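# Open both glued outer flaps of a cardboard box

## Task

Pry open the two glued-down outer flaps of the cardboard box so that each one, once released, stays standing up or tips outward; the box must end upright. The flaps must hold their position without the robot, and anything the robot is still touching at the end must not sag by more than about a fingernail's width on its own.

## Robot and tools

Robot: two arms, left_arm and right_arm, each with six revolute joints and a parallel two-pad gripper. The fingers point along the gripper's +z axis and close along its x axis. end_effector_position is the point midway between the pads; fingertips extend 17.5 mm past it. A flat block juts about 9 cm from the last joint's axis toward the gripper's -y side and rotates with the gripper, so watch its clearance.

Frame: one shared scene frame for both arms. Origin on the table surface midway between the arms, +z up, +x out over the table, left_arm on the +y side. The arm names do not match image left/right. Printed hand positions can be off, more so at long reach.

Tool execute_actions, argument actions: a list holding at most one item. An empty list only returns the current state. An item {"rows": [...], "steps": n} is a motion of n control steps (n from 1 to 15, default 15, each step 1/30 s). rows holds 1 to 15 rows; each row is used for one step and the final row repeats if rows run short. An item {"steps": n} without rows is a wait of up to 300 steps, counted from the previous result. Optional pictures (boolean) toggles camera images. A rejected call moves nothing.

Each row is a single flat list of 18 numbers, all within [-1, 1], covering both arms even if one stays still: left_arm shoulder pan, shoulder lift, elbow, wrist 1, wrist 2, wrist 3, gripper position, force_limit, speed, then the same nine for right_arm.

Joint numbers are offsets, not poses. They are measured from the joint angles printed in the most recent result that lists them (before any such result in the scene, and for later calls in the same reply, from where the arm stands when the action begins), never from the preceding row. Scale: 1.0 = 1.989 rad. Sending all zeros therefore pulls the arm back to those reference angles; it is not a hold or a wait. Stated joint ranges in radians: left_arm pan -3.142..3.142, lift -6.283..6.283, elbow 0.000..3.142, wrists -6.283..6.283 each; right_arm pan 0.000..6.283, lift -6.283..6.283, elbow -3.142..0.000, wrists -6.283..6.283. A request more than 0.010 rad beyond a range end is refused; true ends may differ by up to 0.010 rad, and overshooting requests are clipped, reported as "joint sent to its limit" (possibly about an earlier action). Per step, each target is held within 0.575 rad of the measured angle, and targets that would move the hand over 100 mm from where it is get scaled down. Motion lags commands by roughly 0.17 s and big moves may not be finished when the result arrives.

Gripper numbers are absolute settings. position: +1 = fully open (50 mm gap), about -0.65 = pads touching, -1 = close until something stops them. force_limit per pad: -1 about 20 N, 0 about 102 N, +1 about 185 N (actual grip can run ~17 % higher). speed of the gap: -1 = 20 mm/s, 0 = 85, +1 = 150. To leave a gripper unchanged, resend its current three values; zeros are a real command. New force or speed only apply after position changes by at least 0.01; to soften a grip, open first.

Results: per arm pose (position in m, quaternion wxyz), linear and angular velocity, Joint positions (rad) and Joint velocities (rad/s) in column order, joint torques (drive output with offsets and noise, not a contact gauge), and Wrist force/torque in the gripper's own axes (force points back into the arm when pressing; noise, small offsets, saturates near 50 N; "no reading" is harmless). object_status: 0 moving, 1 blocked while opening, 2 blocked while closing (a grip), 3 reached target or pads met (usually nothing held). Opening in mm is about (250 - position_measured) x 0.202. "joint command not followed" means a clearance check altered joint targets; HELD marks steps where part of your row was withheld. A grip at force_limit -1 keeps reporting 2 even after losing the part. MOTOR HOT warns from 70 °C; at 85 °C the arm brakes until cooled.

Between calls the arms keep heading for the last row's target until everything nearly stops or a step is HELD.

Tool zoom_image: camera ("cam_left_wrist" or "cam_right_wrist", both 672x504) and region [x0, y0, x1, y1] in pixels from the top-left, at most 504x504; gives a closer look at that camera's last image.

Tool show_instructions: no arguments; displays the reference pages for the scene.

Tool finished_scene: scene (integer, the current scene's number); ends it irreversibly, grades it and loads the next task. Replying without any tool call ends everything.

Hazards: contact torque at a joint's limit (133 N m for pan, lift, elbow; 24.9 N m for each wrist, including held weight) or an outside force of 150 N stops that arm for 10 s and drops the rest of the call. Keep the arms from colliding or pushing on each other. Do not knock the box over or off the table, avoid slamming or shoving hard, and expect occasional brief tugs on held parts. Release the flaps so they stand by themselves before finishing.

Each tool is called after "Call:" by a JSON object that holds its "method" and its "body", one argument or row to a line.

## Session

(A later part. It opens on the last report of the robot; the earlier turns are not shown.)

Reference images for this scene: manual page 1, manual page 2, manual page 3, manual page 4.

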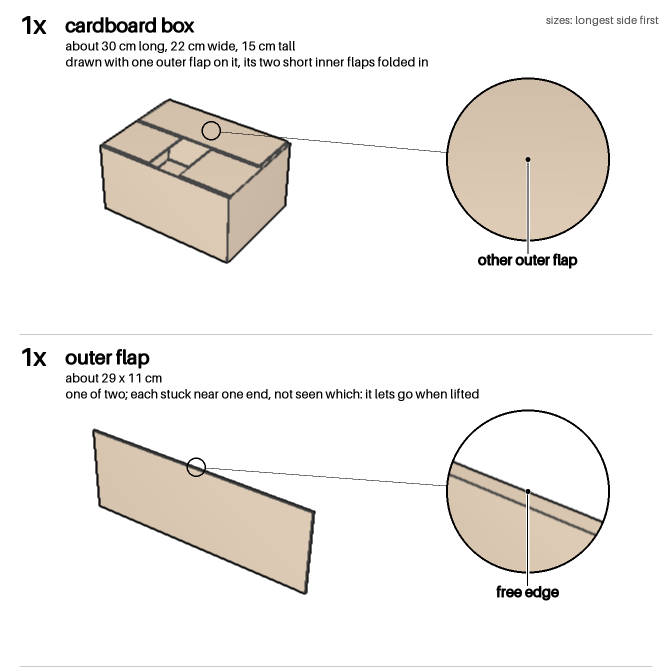

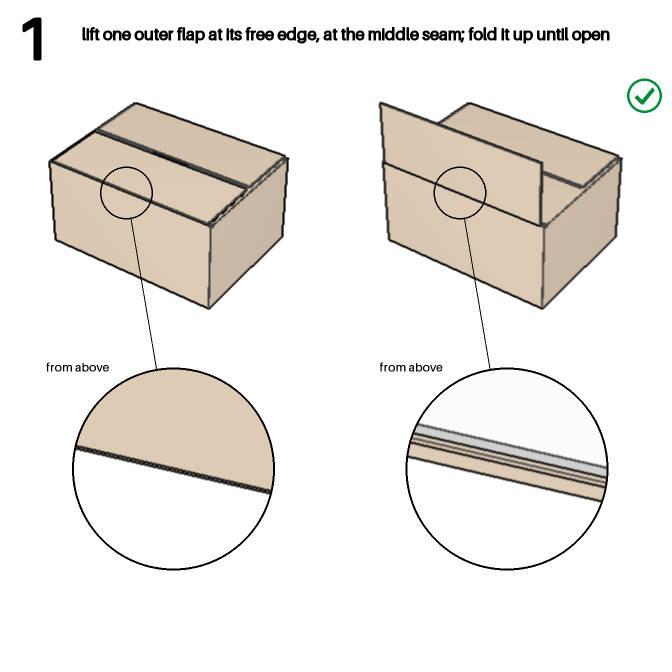

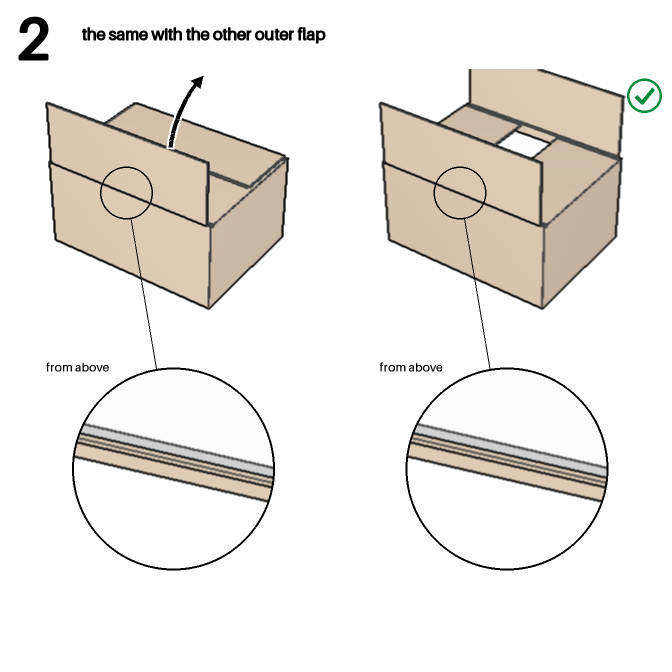

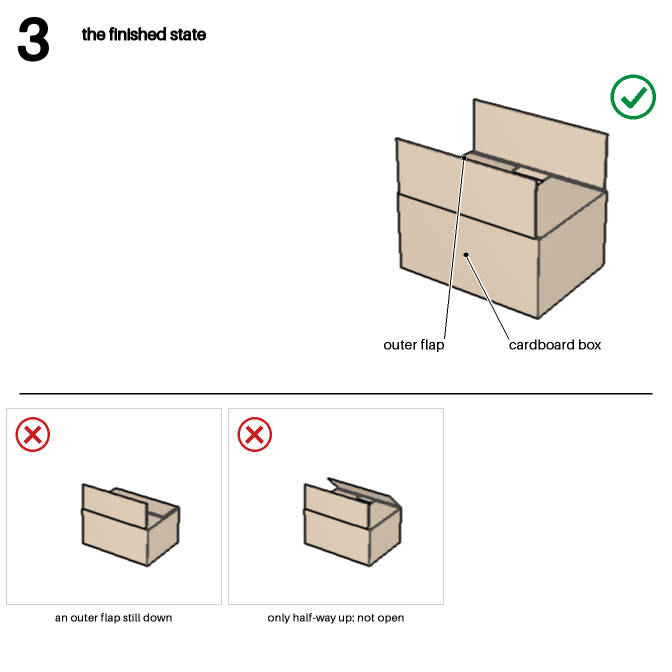

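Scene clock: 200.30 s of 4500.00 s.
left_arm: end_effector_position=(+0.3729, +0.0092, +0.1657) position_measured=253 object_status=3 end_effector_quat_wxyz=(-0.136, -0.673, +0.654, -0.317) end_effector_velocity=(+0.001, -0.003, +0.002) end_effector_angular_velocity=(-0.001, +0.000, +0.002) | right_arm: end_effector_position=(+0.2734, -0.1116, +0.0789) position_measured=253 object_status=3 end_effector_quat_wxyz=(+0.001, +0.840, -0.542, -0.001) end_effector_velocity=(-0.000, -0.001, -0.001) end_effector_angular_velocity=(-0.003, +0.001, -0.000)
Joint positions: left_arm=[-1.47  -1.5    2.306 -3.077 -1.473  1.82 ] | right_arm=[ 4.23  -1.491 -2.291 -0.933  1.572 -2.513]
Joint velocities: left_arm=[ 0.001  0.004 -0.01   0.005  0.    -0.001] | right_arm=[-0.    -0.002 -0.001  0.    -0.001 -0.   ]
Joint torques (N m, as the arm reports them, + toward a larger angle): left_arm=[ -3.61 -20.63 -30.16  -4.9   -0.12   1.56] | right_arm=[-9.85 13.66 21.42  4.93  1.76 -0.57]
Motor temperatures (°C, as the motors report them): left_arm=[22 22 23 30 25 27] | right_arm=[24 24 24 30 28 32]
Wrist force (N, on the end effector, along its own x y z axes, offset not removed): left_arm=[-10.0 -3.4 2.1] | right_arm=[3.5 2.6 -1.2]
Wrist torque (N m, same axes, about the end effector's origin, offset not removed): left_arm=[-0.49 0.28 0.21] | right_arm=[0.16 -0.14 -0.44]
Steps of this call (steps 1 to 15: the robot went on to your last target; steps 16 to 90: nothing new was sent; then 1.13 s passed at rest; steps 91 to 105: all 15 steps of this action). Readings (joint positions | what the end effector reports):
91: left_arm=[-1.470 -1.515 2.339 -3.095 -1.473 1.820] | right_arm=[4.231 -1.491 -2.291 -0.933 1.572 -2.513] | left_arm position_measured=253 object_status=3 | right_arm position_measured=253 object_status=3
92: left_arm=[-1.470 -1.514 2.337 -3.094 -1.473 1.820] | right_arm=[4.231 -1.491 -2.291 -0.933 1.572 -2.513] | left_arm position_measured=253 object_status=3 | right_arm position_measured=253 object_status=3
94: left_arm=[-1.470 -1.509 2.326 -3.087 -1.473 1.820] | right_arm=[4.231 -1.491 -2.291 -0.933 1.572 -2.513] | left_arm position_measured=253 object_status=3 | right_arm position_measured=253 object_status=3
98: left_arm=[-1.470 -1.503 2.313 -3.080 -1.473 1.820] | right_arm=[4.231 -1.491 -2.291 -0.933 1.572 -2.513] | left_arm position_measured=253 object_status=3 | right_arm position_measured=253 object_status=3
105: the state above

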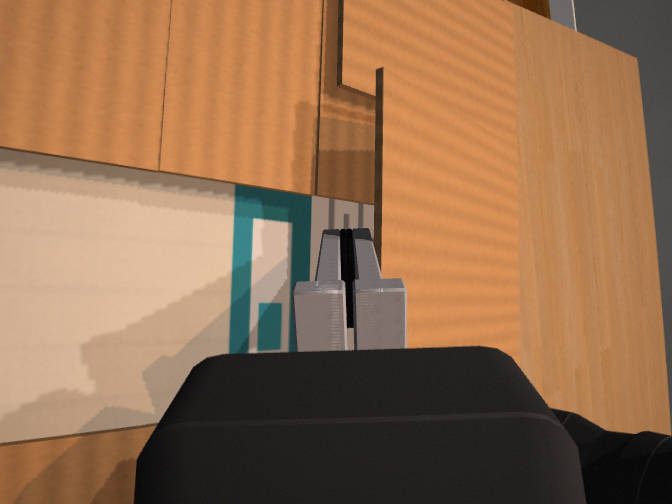

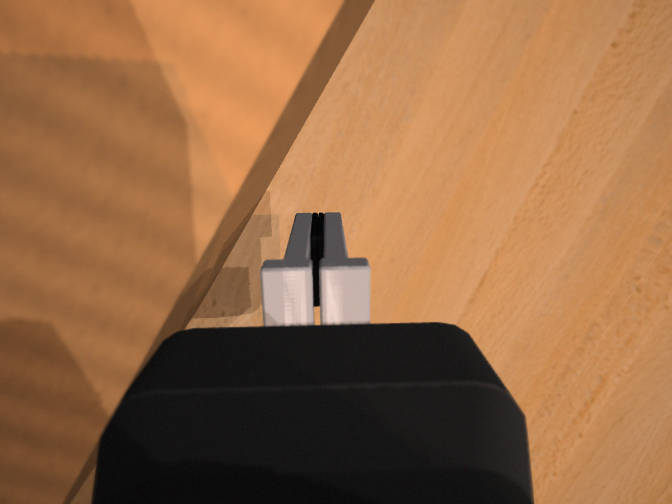

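Call:
{"method": "execute_actions", "body": {
  "actions": [
    {"rows":[[0,-0.0094,-0.0129,0.0223,0,0,-1,0,0,0,0,0,0,0,0,-1,0,0]],"steps":15}
  ]
}}

Scene clock: 204.60 s of 4500.00 s.
left_arm: end_effector_position=(+0.3739, +0.0050, +0.1781) position_measured=253 object_status=3 end_effector_quat_wxyz=(-0.136, -0.673, +0.654, -0.317) end_effector_velocity=(-0.001, -0.001, +0.003) end_effector_angular_velocity=(+0.000, +0.001, -0.001) | right_arm: end_effector_position=(+0.2734, -0.1116, +0.0789) position_measured=253 object_status=3 end_effector_quat_wxyz=(+0.001, +0.840, -0.542, -0.001) end_effector_velocity=(-0.001, -0.001, -0.001) end_effector_angular_velocity=(-0.002, +0.001, +0.002)
Joint positions: left_arm=[-1.47  -1.518  2.282 -3.034 -1.473  1.82 ] | right_arm=[ 4.23  -1.491 -2.291 -0.933  1.572 -2.513]
Joint velocities: left_arm=[-0.002 -0.005 -0.005  0.011 -0.    -0.001] | right_arm=[ 0.     0.001 -0.002 -0.001 -0.    -0.002]
Joint torques (N m, as the arm reports them, + toward a larger angle): left_arm=[ -1.69 -29.66 -26.34  -2.47  -0.08   1.5 ] | right_arm=[-1.9  22.19 21.87  4.77 -1.56 -0.72]
Motor temperatures (°C, as the motors report them): left_arm=[22 22 23 30 25 27] | right_arm=[24 24 24 30 28 32]
Wrist force (N, on the end effector, along its own x y z axes, offset not removed): left_arm=[-0.2 -4.4 1.7] | right_arm=[1.5 2.3 0.2]
Wrist torque (N m, same axes, about the end effector's origin, offset not removed): left_arm=[-0.64 0.02 0.16] | right_arm=[0.24 0.04 -0.19]
Steps of this call (steps 1 to 15: the robot went on to your last target; steps 16 to 90: nothing new was sent; then 0.80 s passed at rest; steps 91 to 105: all 15 steps of this action). Readings (joint positions | what the end effector reports):
91: left_arm=[-1.470 -1.499 2.305 -3.076 -1.473 1.820] | right_arm=[4.230 -1.491 -2.291 -0.933 1.572 -2.513] | left_arm position_measured=253 object_status=3 | right_arm position_measured=253 object_status=3
92: left_arm=[-1.470 -1.501 2.304 -3.074 -1.473 1.820] | right_arm=[4.230 -1.491 -2.291 -0.933 1.572 -2.513] | left_arm position_measured=253 object_status=3 | right_arm position_measured=253 object_status=3
94: left_arm=[-1.470 -1.507 2.295 -3.059 -1.473 1.820] | right_arm=[4.230 -1.491 -2.291 -0.933 1.572 -2.513] | left_arm position_measured=253 object_status=3 | right_arm position_measured=253 object_status=3
98: left_arm=[-1.470 -1.514 2.286 -3.042 -1.473 1.820] | right_arm=[4.230 -1.491 -2.291 -0.933 1.572 -2.513] | left_arm position_measured=253 object_status=3 | right_arm position_measured=253 object_status=3
105: the state above

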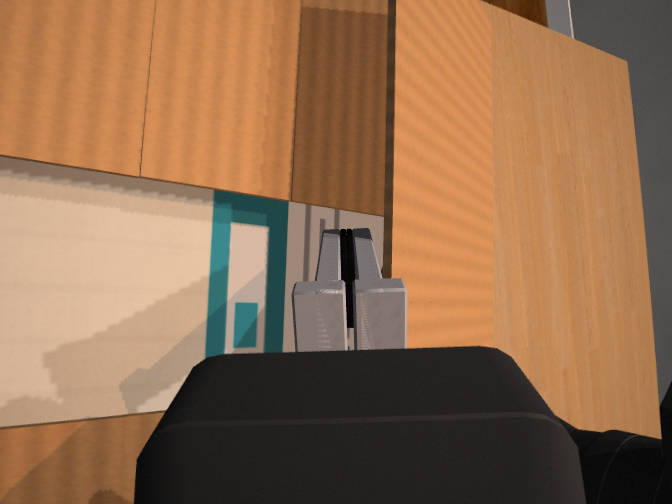

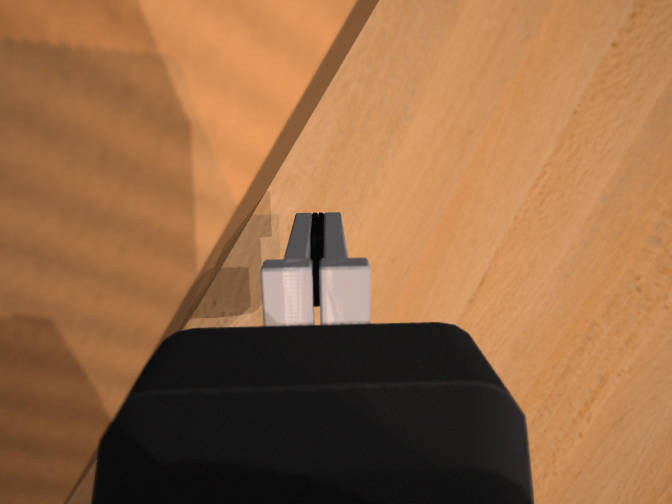

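Call:
{"method": "execute_actions", "body": {
  "actions": [
    {"rows":[[0,0.007,-0.018,0.011,0,0,-1,0,0,-0.1,0,0,0,0,0,-1,0,0],[0,0.007,-0.018,0.011,0,0,-1,0,0,-0.2,0,0,0,0,0,-1,0,0],[0,0.007,-0.018,0.011,0,0,-1,0,0,-0.25,0,0,0,0,0,-1,0,0],[0,0.007,-0.018,0.011,0,0,-1,0,0,-0.25,0,0,0,0,0,-1,0,0],[0,0.014,-0.036,0.022,0,0,-1,0,0,-0.25,0,0,0,0,0,-1,0,0],[0,0.014,-0.036,0.022,0,0,-1,0,0,-0.25,0,0,0,0,0,-1,0,0],[0,0.014,-0.036,0.022,0,0,-1,0,0,-0.25,0,0,0,0,0,-1,0,0],[0,0.014,-0.036,0.022,0,0,-1,0,0,-0.25,0,0,0,0,0,-1,0,0],[0,0.0208,-0.0535,0.0327,0,0,-1,0,0,-0.25,0,0,0,0,0,-1,0,0]],"steps":15}
  ]
}}

Scene clock: 214.30 s of 4500.00 s.
left_arm: end_effector_position=(+0.3811, -0.0240, +0.1933) position_measured=253 object_status=3 end_effector_quat_wxyz=(-0.136, -0.673, +0.654, -0.317) end_effector_velocity=(+0.009, -0.034, +0.019) end_effector_angular_velocity=(-0.001, +0.001, +0.001) | right_arm: end_effector_position=(+0.3577, -0.2700, +0.0789) position_measured=253 object_status=3 end_effector_quat_wxyz=(+0.001, +0.708, -0.707, -0.001) end_effector_velocity=(+0.066, -0.233, -0.000) end_effector_angular_velocity=(+0.002, +0.001, -0.569)
Joint positions: left_arm=[-1.47  -1.482  2.19  -2.978 -1.473  1.82 ] | right_arm=[ 3.806 -1.491 -2.291 -0.933  1.572 -2.513]
Joint velocities: left_arm=[ 0.     0.043 -0.11   0.066 -0.    -0.001] | right_arm=[-0.57  -0.001  0.001 -0.     0.002 -0.001]
Joint torques (N m, as the arm reports them, + toward a larger angle): left_arm=[ -4.35 -19.47 -25.19  -2.85  -0.15   1.53] | right_arm=[-4.27 18.71 20.59  3.76  1.58 -0.37]
Motor temperatures (°C, as the motors report them): left_arm=[22 22 23 30 25 27] | right_arm=[24 24 24 30 28 32]
Wrist force (N, on the end effector, along its own x y z axes, offset not removed): left_arm=[1.3 -2.1 4.9] | right_arm=[0.7 -3.1 -0.4]
Wrist torque (N m, same axes, about the end effector's origin, offset not removed): left_arm=[-0.22 -0.30 -0.04] | right_arm=[-0.38 0.09 0.02]
Steps of this call (steps 1 to 15: the robot went on to your last target; steps 16 to 90: nothing new was sent; then 6.20 s passed at rest; steps 91 to 105: all 15 steps of this action). Readings (joint positions | what the end effector reports):
91: left_arm=[-1.470 -1.519 2.281 -3.033 -1.473 1.820] | right_arm=[4.230 -1.491 -2.291 -0.933 1.572 -2.513] | left_arm position_measured=253 object_status=3 | right_arm position_measured=253 object_status=3
92: left_arm=[-1.470 -1.518 2.279 -3.031 -1.473 1.820] | right_arm=[4.227 -1.491 -2.291 -0.933 1.572 -2.513] | left_arm position_measured=253 object_status=3 | right_arm position_measured=253 object_status=3
94: left_arm=[-1.470 -1.513 2.267 -3.024 -1.473 1.820] | right_arm=[4.181 -1.491 -2.291 -0.933 1.572 -2.513] | left_arm position_measured=253 object_status=3 | right_arm position_measured=253 object_status=3
98: left_arm=[-1.470 -1.501 2.239 -3.008 -1.473 1.820] | right_arm=[4.033 -1.491 -2.291 -0.933 1.572 -2.513] | left_arm position_measured=253 object_status=3 | right_arm position_measured=253 object_status=3
105: the state above

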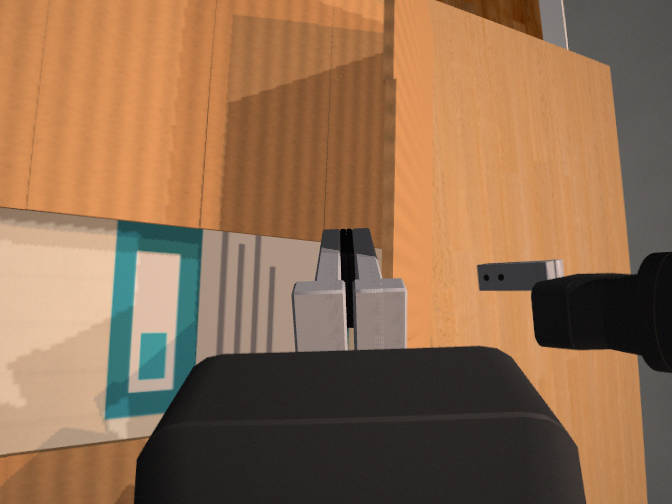

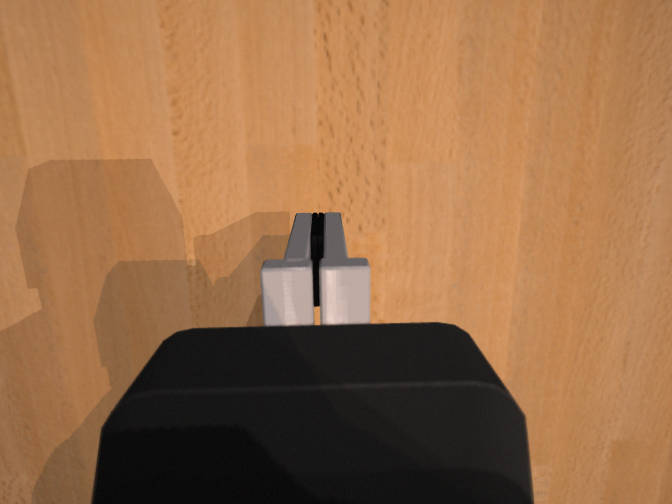

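Call:
{"method": "execute_actions", "body": {
  "actions": [
    {"rows":[[0,0.011,-0.016,0.006,0,0,-1,0,0,-0.12,0,0,0,0,0,-1,0,0],[0,0.011,-0.016,0.006,0,0,-1,0,0,-0.12,0,0,0,0,0,-1,0,0],[0,0.011,-0.016,0.006,0,0,-1,0,0,-0.12,0,0,0,0,0,-1,0,0],[0,0.021,-0.033,0.012,0,0,-1,0,0,-0.12,0,0,0,0,0,-1,0,0],[0,0.021,-0.033,0.012,0,0,-1,0,0,-0.12,0,0,0,0,0,-1,0,0],[0,0.021,-0.033,0.012,0,0,-1,0,0,-0.12,0,0,0,0,0,-1,0,0],[0,0.032,-0.049,0.017,0,0,-1,0,0,-0.12,0,0,0,0,0,-1,0,0],[0,0.032,-0.049,0.017,0,0,-1,0,0,-0.12,0,0,0,0,0,-1,0,0],[0,0.032,-0.049,0.017,0,0,-1,0,0,-0.12,0,0,0,0,0,-1,0,0],[0,0.042,-0.066,0.024,0,0,-1,0,0,-0.12,0,0,0,0,0,-1,0,0],[0,0.042,-0.066,0.024,0,0,-1,0,0,-0.12,0,0,0,0,0,-1,0,0],[0,0.042,-0.066,0.024,0,0,-1,0,0,-0.12,0,0,0,0,0,-1,0,0],[0,0.053,-0.082,0.029,0,0,-1,0,0,-0.12,0,0,0,0,0,-1,0,0]],"steps":15}
  ],
  "pictures": false
}}

Call:
{"method": "execute_actions", "body": {
  "actions": [
    {"steps":15}
  ]
}}

Scene clock: 224.43 s of 4500.00 s.
left_arm: end_effector_position=(+0.3913, -0.0652, +0.2017) position_measured=253 object_status=3 end_effector_quat_wxyz=(-0.136, -0.673, +0.654, -0.317) end_effector_velocity=(+0.028, -0.114, +0.022) end_effector_angular_velocity=(-0.006, -0.002, +0.000) | right_arm: end_effector_position=(+0.3734, -0.3673, +0.0789) position_measured=253 object_status=3 end_effector_quat_wxyz=(-0.001, -0.621, +0.784, +0.001) end_effector_velocity=(+0.002, -0.023, +0.000) end_effector_angular_velocity=(+0.001, -0.002, -0.056)
Joint positions: left_arm=[-1.47  -1.406  2.071 -2.935 -1.473  1.82 ] | right_arm=[ 3.575 -1.491 -2.291 -0.933  1.572 -2.513]
Joint velocities: left_arm=[ 0.     0.212 -0.325  0.107  0.     0.   ] | right_arm=[-0.054 -0.001  0.002  0.001  0.     0.002]
Joint torques (N m, as the arm reports them, + toward a larger angle): left_arm=[  1.25 -19.41 -23.39  -1.99   0.24   1.46] | right_arm=[-9.65 16.21 21.27  1.7  -2.28 -0.56]
Motor temperatures (°C, as the motors report them): left_arm=[22 22 23 30 25 27] | right_arm=[24 24 24 30 28 32]
Wrist force (N, on the end effector, along its own x y z axes, offset not removed): left_arm=[-1.6 -1.6 -9.8] | right_arm=[1.2 -1.1 -2.3]
Wrist torque (N m, same axes, about the end effector's origin, offset not removed): left_arm=[-0.50 -0.14 0.02] | right_arm=[-0.19 -0.17 -0.10]
Steps of this call (steps 1 to 30: the robot went on to your last target; steps 31 to 90: nothing new was sent; then 6.63 s passed at rest; steps 91 to 105: all 15 steps of this action). Readings (joint positions | what the end effector reports):
91: left_arm=[-1.470 -1.477 2.175 -2.969 -1.473 1.820] | right_arm=[3.733 -1.491 -2.291 -0.933 1.572 -2.513] | left_arm position_measured=253 object_status=3 | right_arm position_measured=253 object_status=3
92: left_arm=[-1.470 -1.475 2.174 -2.969 -1.473 1.820] | right_arm=[3.730 -1.491 -2.291 -0.933 1.572 -2.513] | left_arm position_measured=253 object_status=3 | right_arm position_measured=253 object_status=3
94: left_arm=[-1.470 -1.470 2.168 -2.968 -1.473 1.820] | right_arm=[3.689 -1.491 -2.291 -0.933 1.572 -2.513] | left_arm position_measured=253 object_status=3 | right_arm position_measured=253 object_status=3
98: left_arm=[-1.470 -1.451 2.141 -2.959 -1.473 1.820] | right_arm=[3.611 -1.491 -2.291 -0.933 1.572 -2.513] | left_arm position_measured=253 object_status=3 | right_arm position_measured=253 object_status=3
105: the state above

Scene clock: 224.93 s of 4500.00 s.
left_arm: end_effector_position=(+0.3951, -0.0805, +0.2045) position_measured=253 object_status=3 end_effector_quat_wxyz=(-0.136, -0.673, +0.654, -0.317) end_effector_velocity=(+0.001, -0.003, +0.001) end_effector_angular_velocity=(-0.000, -0.000, -0.000) | right_arm: end_effector_position=(+0.3736, -0.3702, +0.0789) position_measured=253 object_status=3 end_effector_quat_wxyz=(-0.001, -0.619, +0.786, +0.001) end_effector_velocity=(-0.000, -0.001, -0.001) end_effector_angular_velocity=(-0.001, +0.001, -0.000)
Joint positions: left_arm=[-1.47  -1.377  2.028 -2.92  -1.473  1.82 ] | right_arm=[ 3.568 -1.491 -2.291 -0.933  1.572 -2.513]
Joint velocities: left_arm=[-0.     0.005 -0.007  0.002  0.     0.001] | right_arm=[-0.001 -0.001 -0.001  0.001 -0.001 -0.001]
Joint torques (N m, as the arm reports them, + toward a larger angle): left_arm=[  4.15 -21.02 -27.53  -1.7   -0.1    1.47] | right_arm=[-11.47   5.8   21.41   2.55  -2.23  -0.48]
Motor temperatures (°C, as the motors report them): left_arm=[22 22 23 30 25 27] | right_arm=[24 24 24 30 28 32]
Wrist force (N, on the end effector, along its own x y z axes, offset not removed): left_arm=[-0.9 2.9 -5.3] | right_arm=[2.2 -1.8 -1.4]
Wrist torque (N m, same axes, about the end effector's origin, offset not removed): left_arm=[0.23 -0.17 0.19] | right_arm=[-0.25 -0.30 -0.04]
Steps of this call (steps 1 to 15: the robot went on to your last target). Readings (joint positions | what the end effector reports):
1: left_arm=[-1.470 -1.399 2.062 -2.932 -1.473 1.820] | right_arm=[3.573 -1.491 -2.291 -0.933 1.572 -2.513] | left_arm position_measured=253 object_status=3 | right_arm position_measured=253 object_status=3
2: left_arm=[-1.470 -1.394 2.054 -2.929 -1.473 1.820] | right_arm=[3.572 -1.491 -2.291 -0.933 1.572 -2.513] | left_arm position_measured=253 object_status=3 | right_arm position_measured=253 object_status=3
4: left_arm=[-1.470 -1.387 2.043 -2.926 -1.473 1.820] | right_arm=[3.570 -1.491 -2.291 -0.933 1.572 -2.513] | left_arm position_measured=253 object_status=3 | right_arm position_measured=253 object_status=3
8: left_arm=[-1.470 -1.380 2.032 -2.922 -1.473 1.820] | right_arm=[3.569 -1.491 -2.291 -0.933 1.572 -2.513] | left_arm position_measured=253 object_status=3 | right_arm position_measured=253 object_status=3
15: the state above

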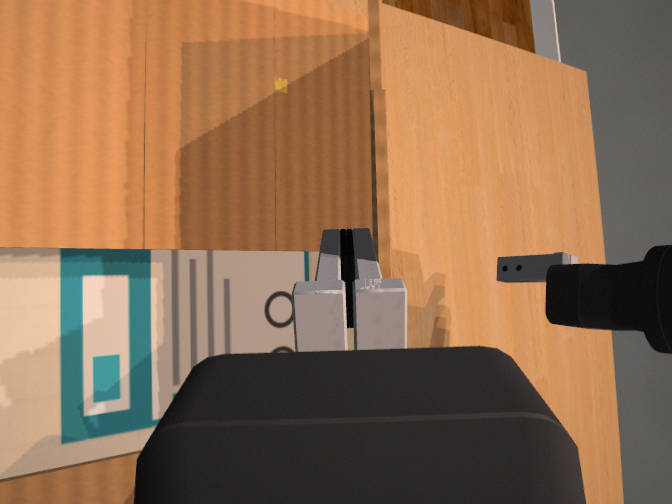

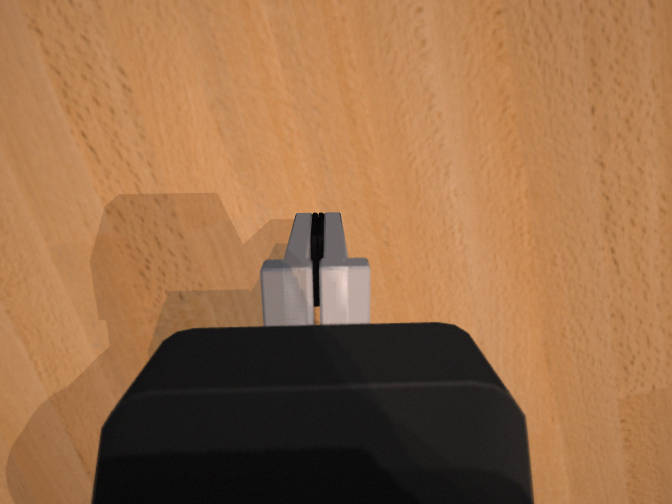

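Call:
{"method": "execute_actions", "body": {
  "actions": [
    {"rows":[[0,0.004,-0.017,0.013,0,0,-1,0,0,0,0,0,0,0,0,-1,0,0],[0,0.004,-0.017,0.013,0,0,-1,0,0,0,0,0,0,0,0,-1,0,0],[0,0.004,-0.017,0.013,0,0,-1,0,0,0,0,0,0,0,0,-1,0,0],[0,0.009,-0.034,0.025,0,0,-1,0,0,0,0,0,0,0,0,-1,0,0],[0,0.009,-0.034,0.025,0,0,-1,0,0,0,0,0,0,0,0,-1,0,0],[0,0.009,-0.034,0.025,0,0,-1,0,0,0,0,0,0,0,0,-1,0,0],[0,0.016,-0.051,0.035,0,0,-1,0,0,0,0,0,0,0,0,-1,0,0],[0,0.016,-0.051,0.035,0,0,-1,0,0,0,0,0,0,0,0,-1,0,0],[0,0.016,-0.051,0.035,0,0,-1,0,0,0,0,0,0,0,0,-1,0,0],[0,0.023,-0.068,0.045,0,0,-1,0,0,0,0,0,0,0,0,-1,0,0],[0,0.023,-0.068,0.045,0,0,-1,0,0,0,0,0,0,0,0,-1,0,0],[0,0.023,-0.068,0.045,0,0,-1,0,0,0,0,0,0,0,0,-1,0,0],[0,0.03,-0.085,0.055,0,0,-1,0,0,0,0,0,0,0,0,-1,0,0]],"steps":15}
  ],
  "pictures": false
}}

Call:
{"method": "execute_actions", "body": {
  "actions": [
    {"steps":25}
  ]
}}

Scene clock: 248.73 s of 4500.00 s.
left_arm: end_effector_position=(+0.4035, -0.1145, +0.2264) position_measured=253 object_status=3 end_effector_quat_wxyz=(-0.136, -0.673, +0.654, -0.317) end_effector_velocity=(+0.025, -0.099, +0.059) end_effector_angular_velocity=(-0.010, -0.003, +0.000) | right_arm: end_effector_position=(+0.3736, -0.3702, +0.0789) position_measured=253 object_status=3 end_effector_quat_wxyz=(-0.001, -0.618, +0.786, +0.001) end_effector_velocity=(+0.000, +0.000, +0.000) end_effector_angular_velocity=(+0.001, -0.000, +0.002)
Joint positions: left_arm=[-1.47  -1.336  1.906 -2.839 -1.473  1.82 ] | right_arm=[ 3.568 -1.491 -2.291 -0.933  1.572 -2.513]
Joint velocities: left_arm=[ 0.001  0.135 -0.346  0.201 -0.     0.   ] | right_arm=[ 0.    -0.     0.001 -0.     0.001 -0.001]
Joint torques (N m, as the arm reports them, + toward a larger angle): left_arm=[  2.39 -28.39 -28.91  -2.7    0.02   1.43] | right_arm=[10.12 15.59 23.5   4.3  -2.08 -0.53]
Motor temperatures (°C, as the motors report them): left_arm=[22 22 23 30 25 27] | right_arm=[24 24 24 30 28 32]
Wrist force (N, on the end effector, along its own x y z axes, offset not removed): left_arm=[-2.6 -1.0 2.9] | right_arm=[-0.6 -4.5 -3.8]
Wrist torque (N m, same axes, about the end effector's origin, offset not removed): left_arm=[-0.02 0.02 0.07] | right_arm=[-0.67 0.04 -0.13]
Steps of this call (steps 1 to 15: the robot went on to your last target; steps 16 to 90: nothing new was sent; then 20.30 s passed at rest; steps 91 to 105: all 15 steps of this action). Readings (joint positions | what the end effector reports):
91: left_arm=[-1.470 -1.377 2.027 -2.920 -1.473 1.820] | right_arm=[3.568 -1.491 -2.291 -0.933 1.572 -2.513] | left_arm position_measured=253 object_status=3 | right_arm position_measured=253 object_status=3
92: left_arm=[-1.470 -1.376 2.024 -2.918 -1.473 1.820] | right_arm=[3.568 -1.491 -2.291 -0.933 1.572 -2.513] | left_arm position_measured=253 object_status=3 | right_arm position_measured=253 object_status=3
94: left_arm=[-1.470 -1.374 2.013 -2.910 -1.473 1.820] | right_arm=[3.568 -1.491 -2.291 -0.933 1.572 -2.513] | left_arm position_measured=253 object_status=3 | right_arm position_measured=253 object_status=3
98: left_arm=[-1.470 -1.364 1.980 -2.886 -1.473 1.820] | right_arm=[3.568 -1.491 -2.291 -0.933 1.572 -2.513] | left_arm position_measured=253 object_status=3 | right_arm position_measured=253 object_status=3
105: the state above

Scene clock: 249.57 s of 4500.00 s.
left_arm: end_effector_position=(+0.4068, -0.1278, +0.2344) position_measured=253 object_status=3 end_effector_quat_wxyz=(-0.136, -0.673, +0.654, -0.317) end_effector_velocity=(-0.000, -0.000, -0.000) end_effector_angular_velocity=(+0.001, +0.001, -0.000) | right_arm: end_effector_position=(+0.3736, -0.3702, +0.0789) position_measured=253 object_status=3 end_effector_quat_wxyz=(-0.001, -0.619, +0.786, +0.001) end_effector_velocity=(-0.000, -0.000, -0.000) end_effector_angular_velocity=(-0.000, +0.001, -0.001)
Joint positions: left_arm=[-1.47  -1.318  1.859 -2.811 -1.473  1.82 ] | right_arm=[ 3.568 -1.491 -2.291 -0.933  1.572 -2.513]
Joint velocities: left_arm=[-0.001  0.     0.     0.    -0.    -0.   ] | right_arm=[-0.    -0.    -0.001 -0.     0.     0.   ]
Joint torques (N m, as the arm reports them, + toward a larger angle): left_arm=[ -1.69 -29.51 -30.    -2.84  -0.05   1.41] | right_arm=[10.07 28.63 20.54  2.74 -2.01 -0.59]
Motor temperatures (°C, as the motors report them): left_arm=[22 22 23 30 25 27] | right_arm=[24 24 24 30 28 32]
Wrist force (N, on the end effector, along its own x y z axes, offset not removed): left_arm=[-1.5 -3.1 2.2] | right_arm=[-0.7 -1.6 -1.3]
Wrist torque (N m, same axes, about the end effector's origin, offset not removed): left_arm=[-0.42 0.04 0.11] | right_arm=[-0.18 0.12 -0.08]
Steps of this call (steps 1 to 25: the robot went on to your last target). Readings (joint positions | what the end effector reports):
1: left_arm=[-1.470 -1.332 1.895 -2.833 -1.473 1.820] | right_arm=[3.568 -1.491 -2.291 -0.933 1.572 -2.513] | left_arm position_measured=253 object_status=3 | right_arm position_measured=253 object_status=3
2: left_arm=[-1.470 -1.329 1.887 -2.828 -1.473 1.820] | right_arm=[3.568 -1.491 -2.291 -0.933 1.572 -2.513] | left_arm position_measured=253 object_status=3 | right_arm position_measured=253 object_status=3
4: left_arm=[-1.470 -1.324 1.875 -2.821 -1.473 1.820] | right_arm=[3.568 -1.491 -2.291 -0.933 1.572 -2.513] | left_arm position_measured=253 object_status=3 | right_arm position_measured=253 object_status=3
8: left_arm=[-1.470 -1.320 1.864 -2.815 -1.473 1.820] | right_arm=[3.568 -1.491 -2.291 -0.933 1.572 -2.513] | left_arm position_measured=253 object_status=3 | right_arm position_measured=253 object_status=3
25: the state above

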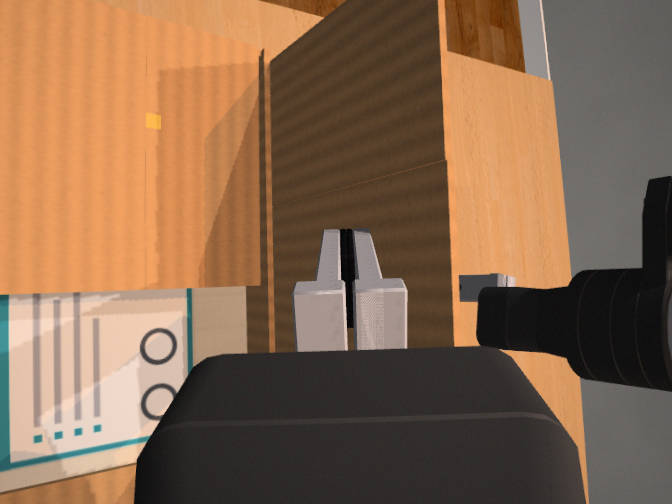

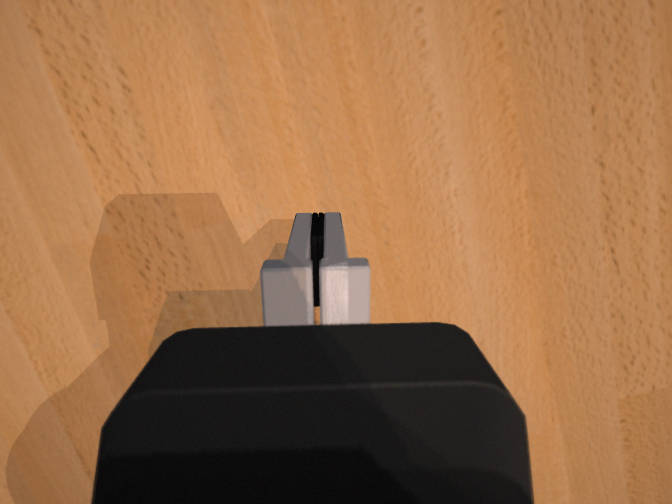

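Flap swung outward. Back off and verify.

Call:
{"method": "execute_actions", "body": {
  "actions": [
    {"rows":[[0,-0.11,0.03,0.2,0,0,-1,0,0,0,0,0,0,0,0,-1,0,0]],"steps":15}
  ],
  "pictures": false
}}

Call:
{"method": "execute_actions", "body": {
  "actions": [
    {"steps":30}
  ]
}}

Scene clock: 254.23 s of 4500.00 s.
left_arm: end_effector_position=(+0.3833, -0.0330, +0.2477) position_measured=253 object_status=3 end_effector_quat_wxyz=(-0.080, -0.692, +0.680, -0.227) end_effector_velocity=(-0.012, +0.045, -0.003) end_effector_angular_velocity=(+0.118, +0.030, -0.001) | right_arm: end_effector_position=(+0.3736, -0.3702, +0.0789) position_measured=253 object_status=3 end_effector_quat_wxyz=(-0.001, -0.619, +0.786, +0.001) end_effector_velocity=(+0.000, +0.001, +0.001) end_effector_angular_velocity=(+0.002, -0.002, +0.000)
Joint positions: left_arm=[-1.47  -1.526  1.916 -2.437 -1.473  1.82 ] | right_arm=[ 3.568 -1.491 -2.291 -0.933  1.572 -2.513]
Joint velocities: left_arm=[-0.001 -0.078  0.017  0.183 -0.    -0.001] | right_arm=[ 0.     0.001  0.     0.001  0.001 -0.   ]
Joint torques (N m, as the arm reports them, + toward a larger angle): left_arm=[  5.38 -33.2  -19.59  -2.01  -0.04   1.49] | right_arm=[ 9.65 20.43 22.42  1.63 -1.89 -0.86]
Motor temperatures (°C, as the motors report them): left_arm=[22 22 23 30 25 27] | right_arm=[24 24 24 30 28 32]
Wrist force (N, on the end effector, along its own x y z axes, offset not removed): left_arm=[1.0 -1.0 1.9] | right_arm=[1.0 -0.4 0.7]
Wrist torque (N m, same axes, about the end effector's origin, offset not removed): left_arm=[0.03 -0.30 0.14] | right_arm=[0.02 -0.04 -0.12]
Steps of this call (steps 1 to 15: the robot went on to your last target; steps 16 to 90: nothing new was sent; then 1.17 s passed at rest; steps 91 to 105: all 15 steps of this action). Readings (joint positions | what the end effector reports):
91: left_arm=[-1.470 -1.318 1.858 -2.811 -1.473 1.820] | right_arm=[3.568 -1.491 -2.291 -0.933 1.572 -2.513] | left_arm position_measured=253 object_status=3 | right_arm position_measured=253 object_status=3
92: left_arm=[-1.470 -1.321 1.861 -2.808 -1.473 1.820] | right_arm=[3.568 -1.491 -2.291 -0.933 1.572 -2.513] | left_arm position_measured=253 object_status=3 | right_arm position_measured=253 object_status=3
94: left_arm=[-1.470 -1.365 1.880 -2.760 -1.473 1.820] | right_arm=[3.568 -1.491 -2.291 -0.933 1.572 -2.513] | left_arm position_measured=253 object_status=3 | right_arm position_measured=253 object_status=3
98: left_arm=[-1.470 -1.474 1.904 -2.560 -1.473 1.820] | right_arm=[3.568 -1.491 -2.291 -0.933 1.572 -2.513] | left_arm position_measured=253 object_status=3 | right_arm position_measured=253 object_status=3
105: the state above

Scene clock: 255.23 s of 4500.00 s.
left_arm: end_effector_position=(+0.3819, -0.0270, +0.2473) position_measured=253 object_status=3 end_effector_quat_wxyz=(-0.076, -0.693, +0.682, -0.220) end_effector_velocity=(-0.000, +0.000, -0.001) end_effector_angular_velocity=(+0.002, -0.000, -0.001) | right_arm: end_effector_position=(+0.3736, -0.3702, +0.0789) position_measured=253 object_status=3 end_effector_quat_wxyz=(-0.001, -0.619, +0.786, +0.001) end_effector_velocity=(-0.000, +0.000, -0.000) end_effector_angular_velocity=(+0.002, +0.001, -0.001)
Joint positions: left_arm=[-1.47  -1.536  1.918 -2.413 -1.473  1.82 ] | right_arm=[ 3.568 -1.491 -2.291 -0.933  1.572 -2.513]
Joint velocities: left_arm=[-0.    -0.     0.001  0.     0.     0.001] | right_arm=[-0.     0.    -0.     0.     0.002  0.001]
Joint torques (N m, as the arm reports them, + toward a larger angle): left_arm=[  5.21 -36.04 -18.4   -2.27   0.     1.49] | right_arm=[ 9.09  9.06 20.78  3.94 -1.97 -0.95]
Motor temperatures (°C, as the motors report them): left_arm=[22 22 23 30 25 27] | right_arm=[24 24 24 30 28 32]
Wrist force (N, on the end effector, along its own x y z axes, offset not removed): left_arm=[-3.9 -3.9 4.6] | right_arm=[1.3 -3.5 0.2]
Wrist torque (N m, same axes, about the end effector's origin, offset not removed): left_arm=[-0.61 0.64 0.27] | right_arm=[-0.54 -0.26 0.00]
Steps of this call (steps 1 to 30: the robot went on to your last target). Readings (joint positions | what the end effector reports):
1: left_arm=[-1.470 -1.529 1.917 -2.432 -1.473 1.820] | right_arm=[3.568 -1.491 -2.291 -0.933 1.572 -2.513] | left_arm position_measured=253 object_status=3 | right_arm position_measured=253 object_status=3
2: left_arm=[-1.470 -1.530 1.917 -2.427 -1.473 1.820] | right_arm=[3.568 -1.491 -2.291 -0.933 1.572 -2.513] | left_arm position_measured=253 object_status=3 | right_arm position_measured=253 object_status=3
4: left_arm=[-1.470 -1.533 1.917 -2.422 -1.473 1.820] | right_arm=[3.568 -1.491 -2.291 -0.933 1.572 -2.513] | left_arm position_measured=253 object_status=3 | right_arm position_measured=253 object_status=3
8: left_arm=[-1.470 -1.535 1.918 -2.416 -1.473 1.820] | right_arm=[3.568 -1.491 -2.291 -0.933 1.572 -2.513] | left_arm position_measured=253 object_status=3 | right_arm position_measured=253 object_status=3
30: the state above
All arms were judged still, so your last target was given up. Only a new action makes them travel on or press farther. Fingers that are still opening or closing keep moving.

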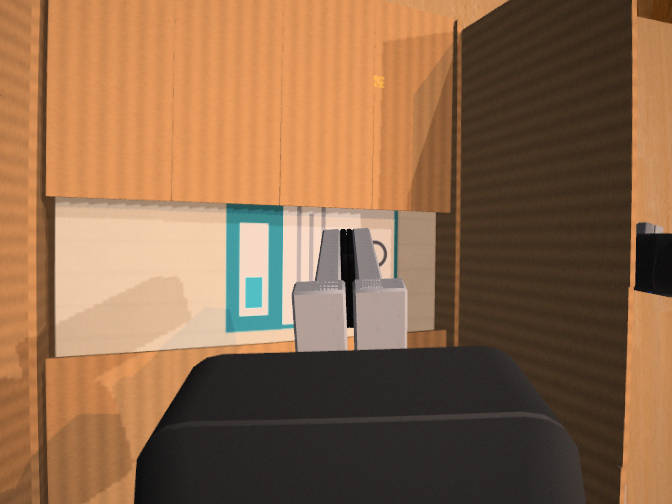

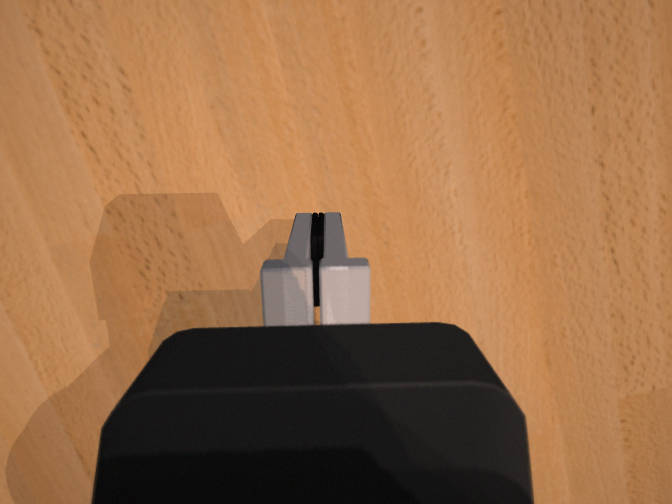

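Call:
{"method": "finished_scene", "body": {
  "scene": 2
}}

The scene is finished: the task was done.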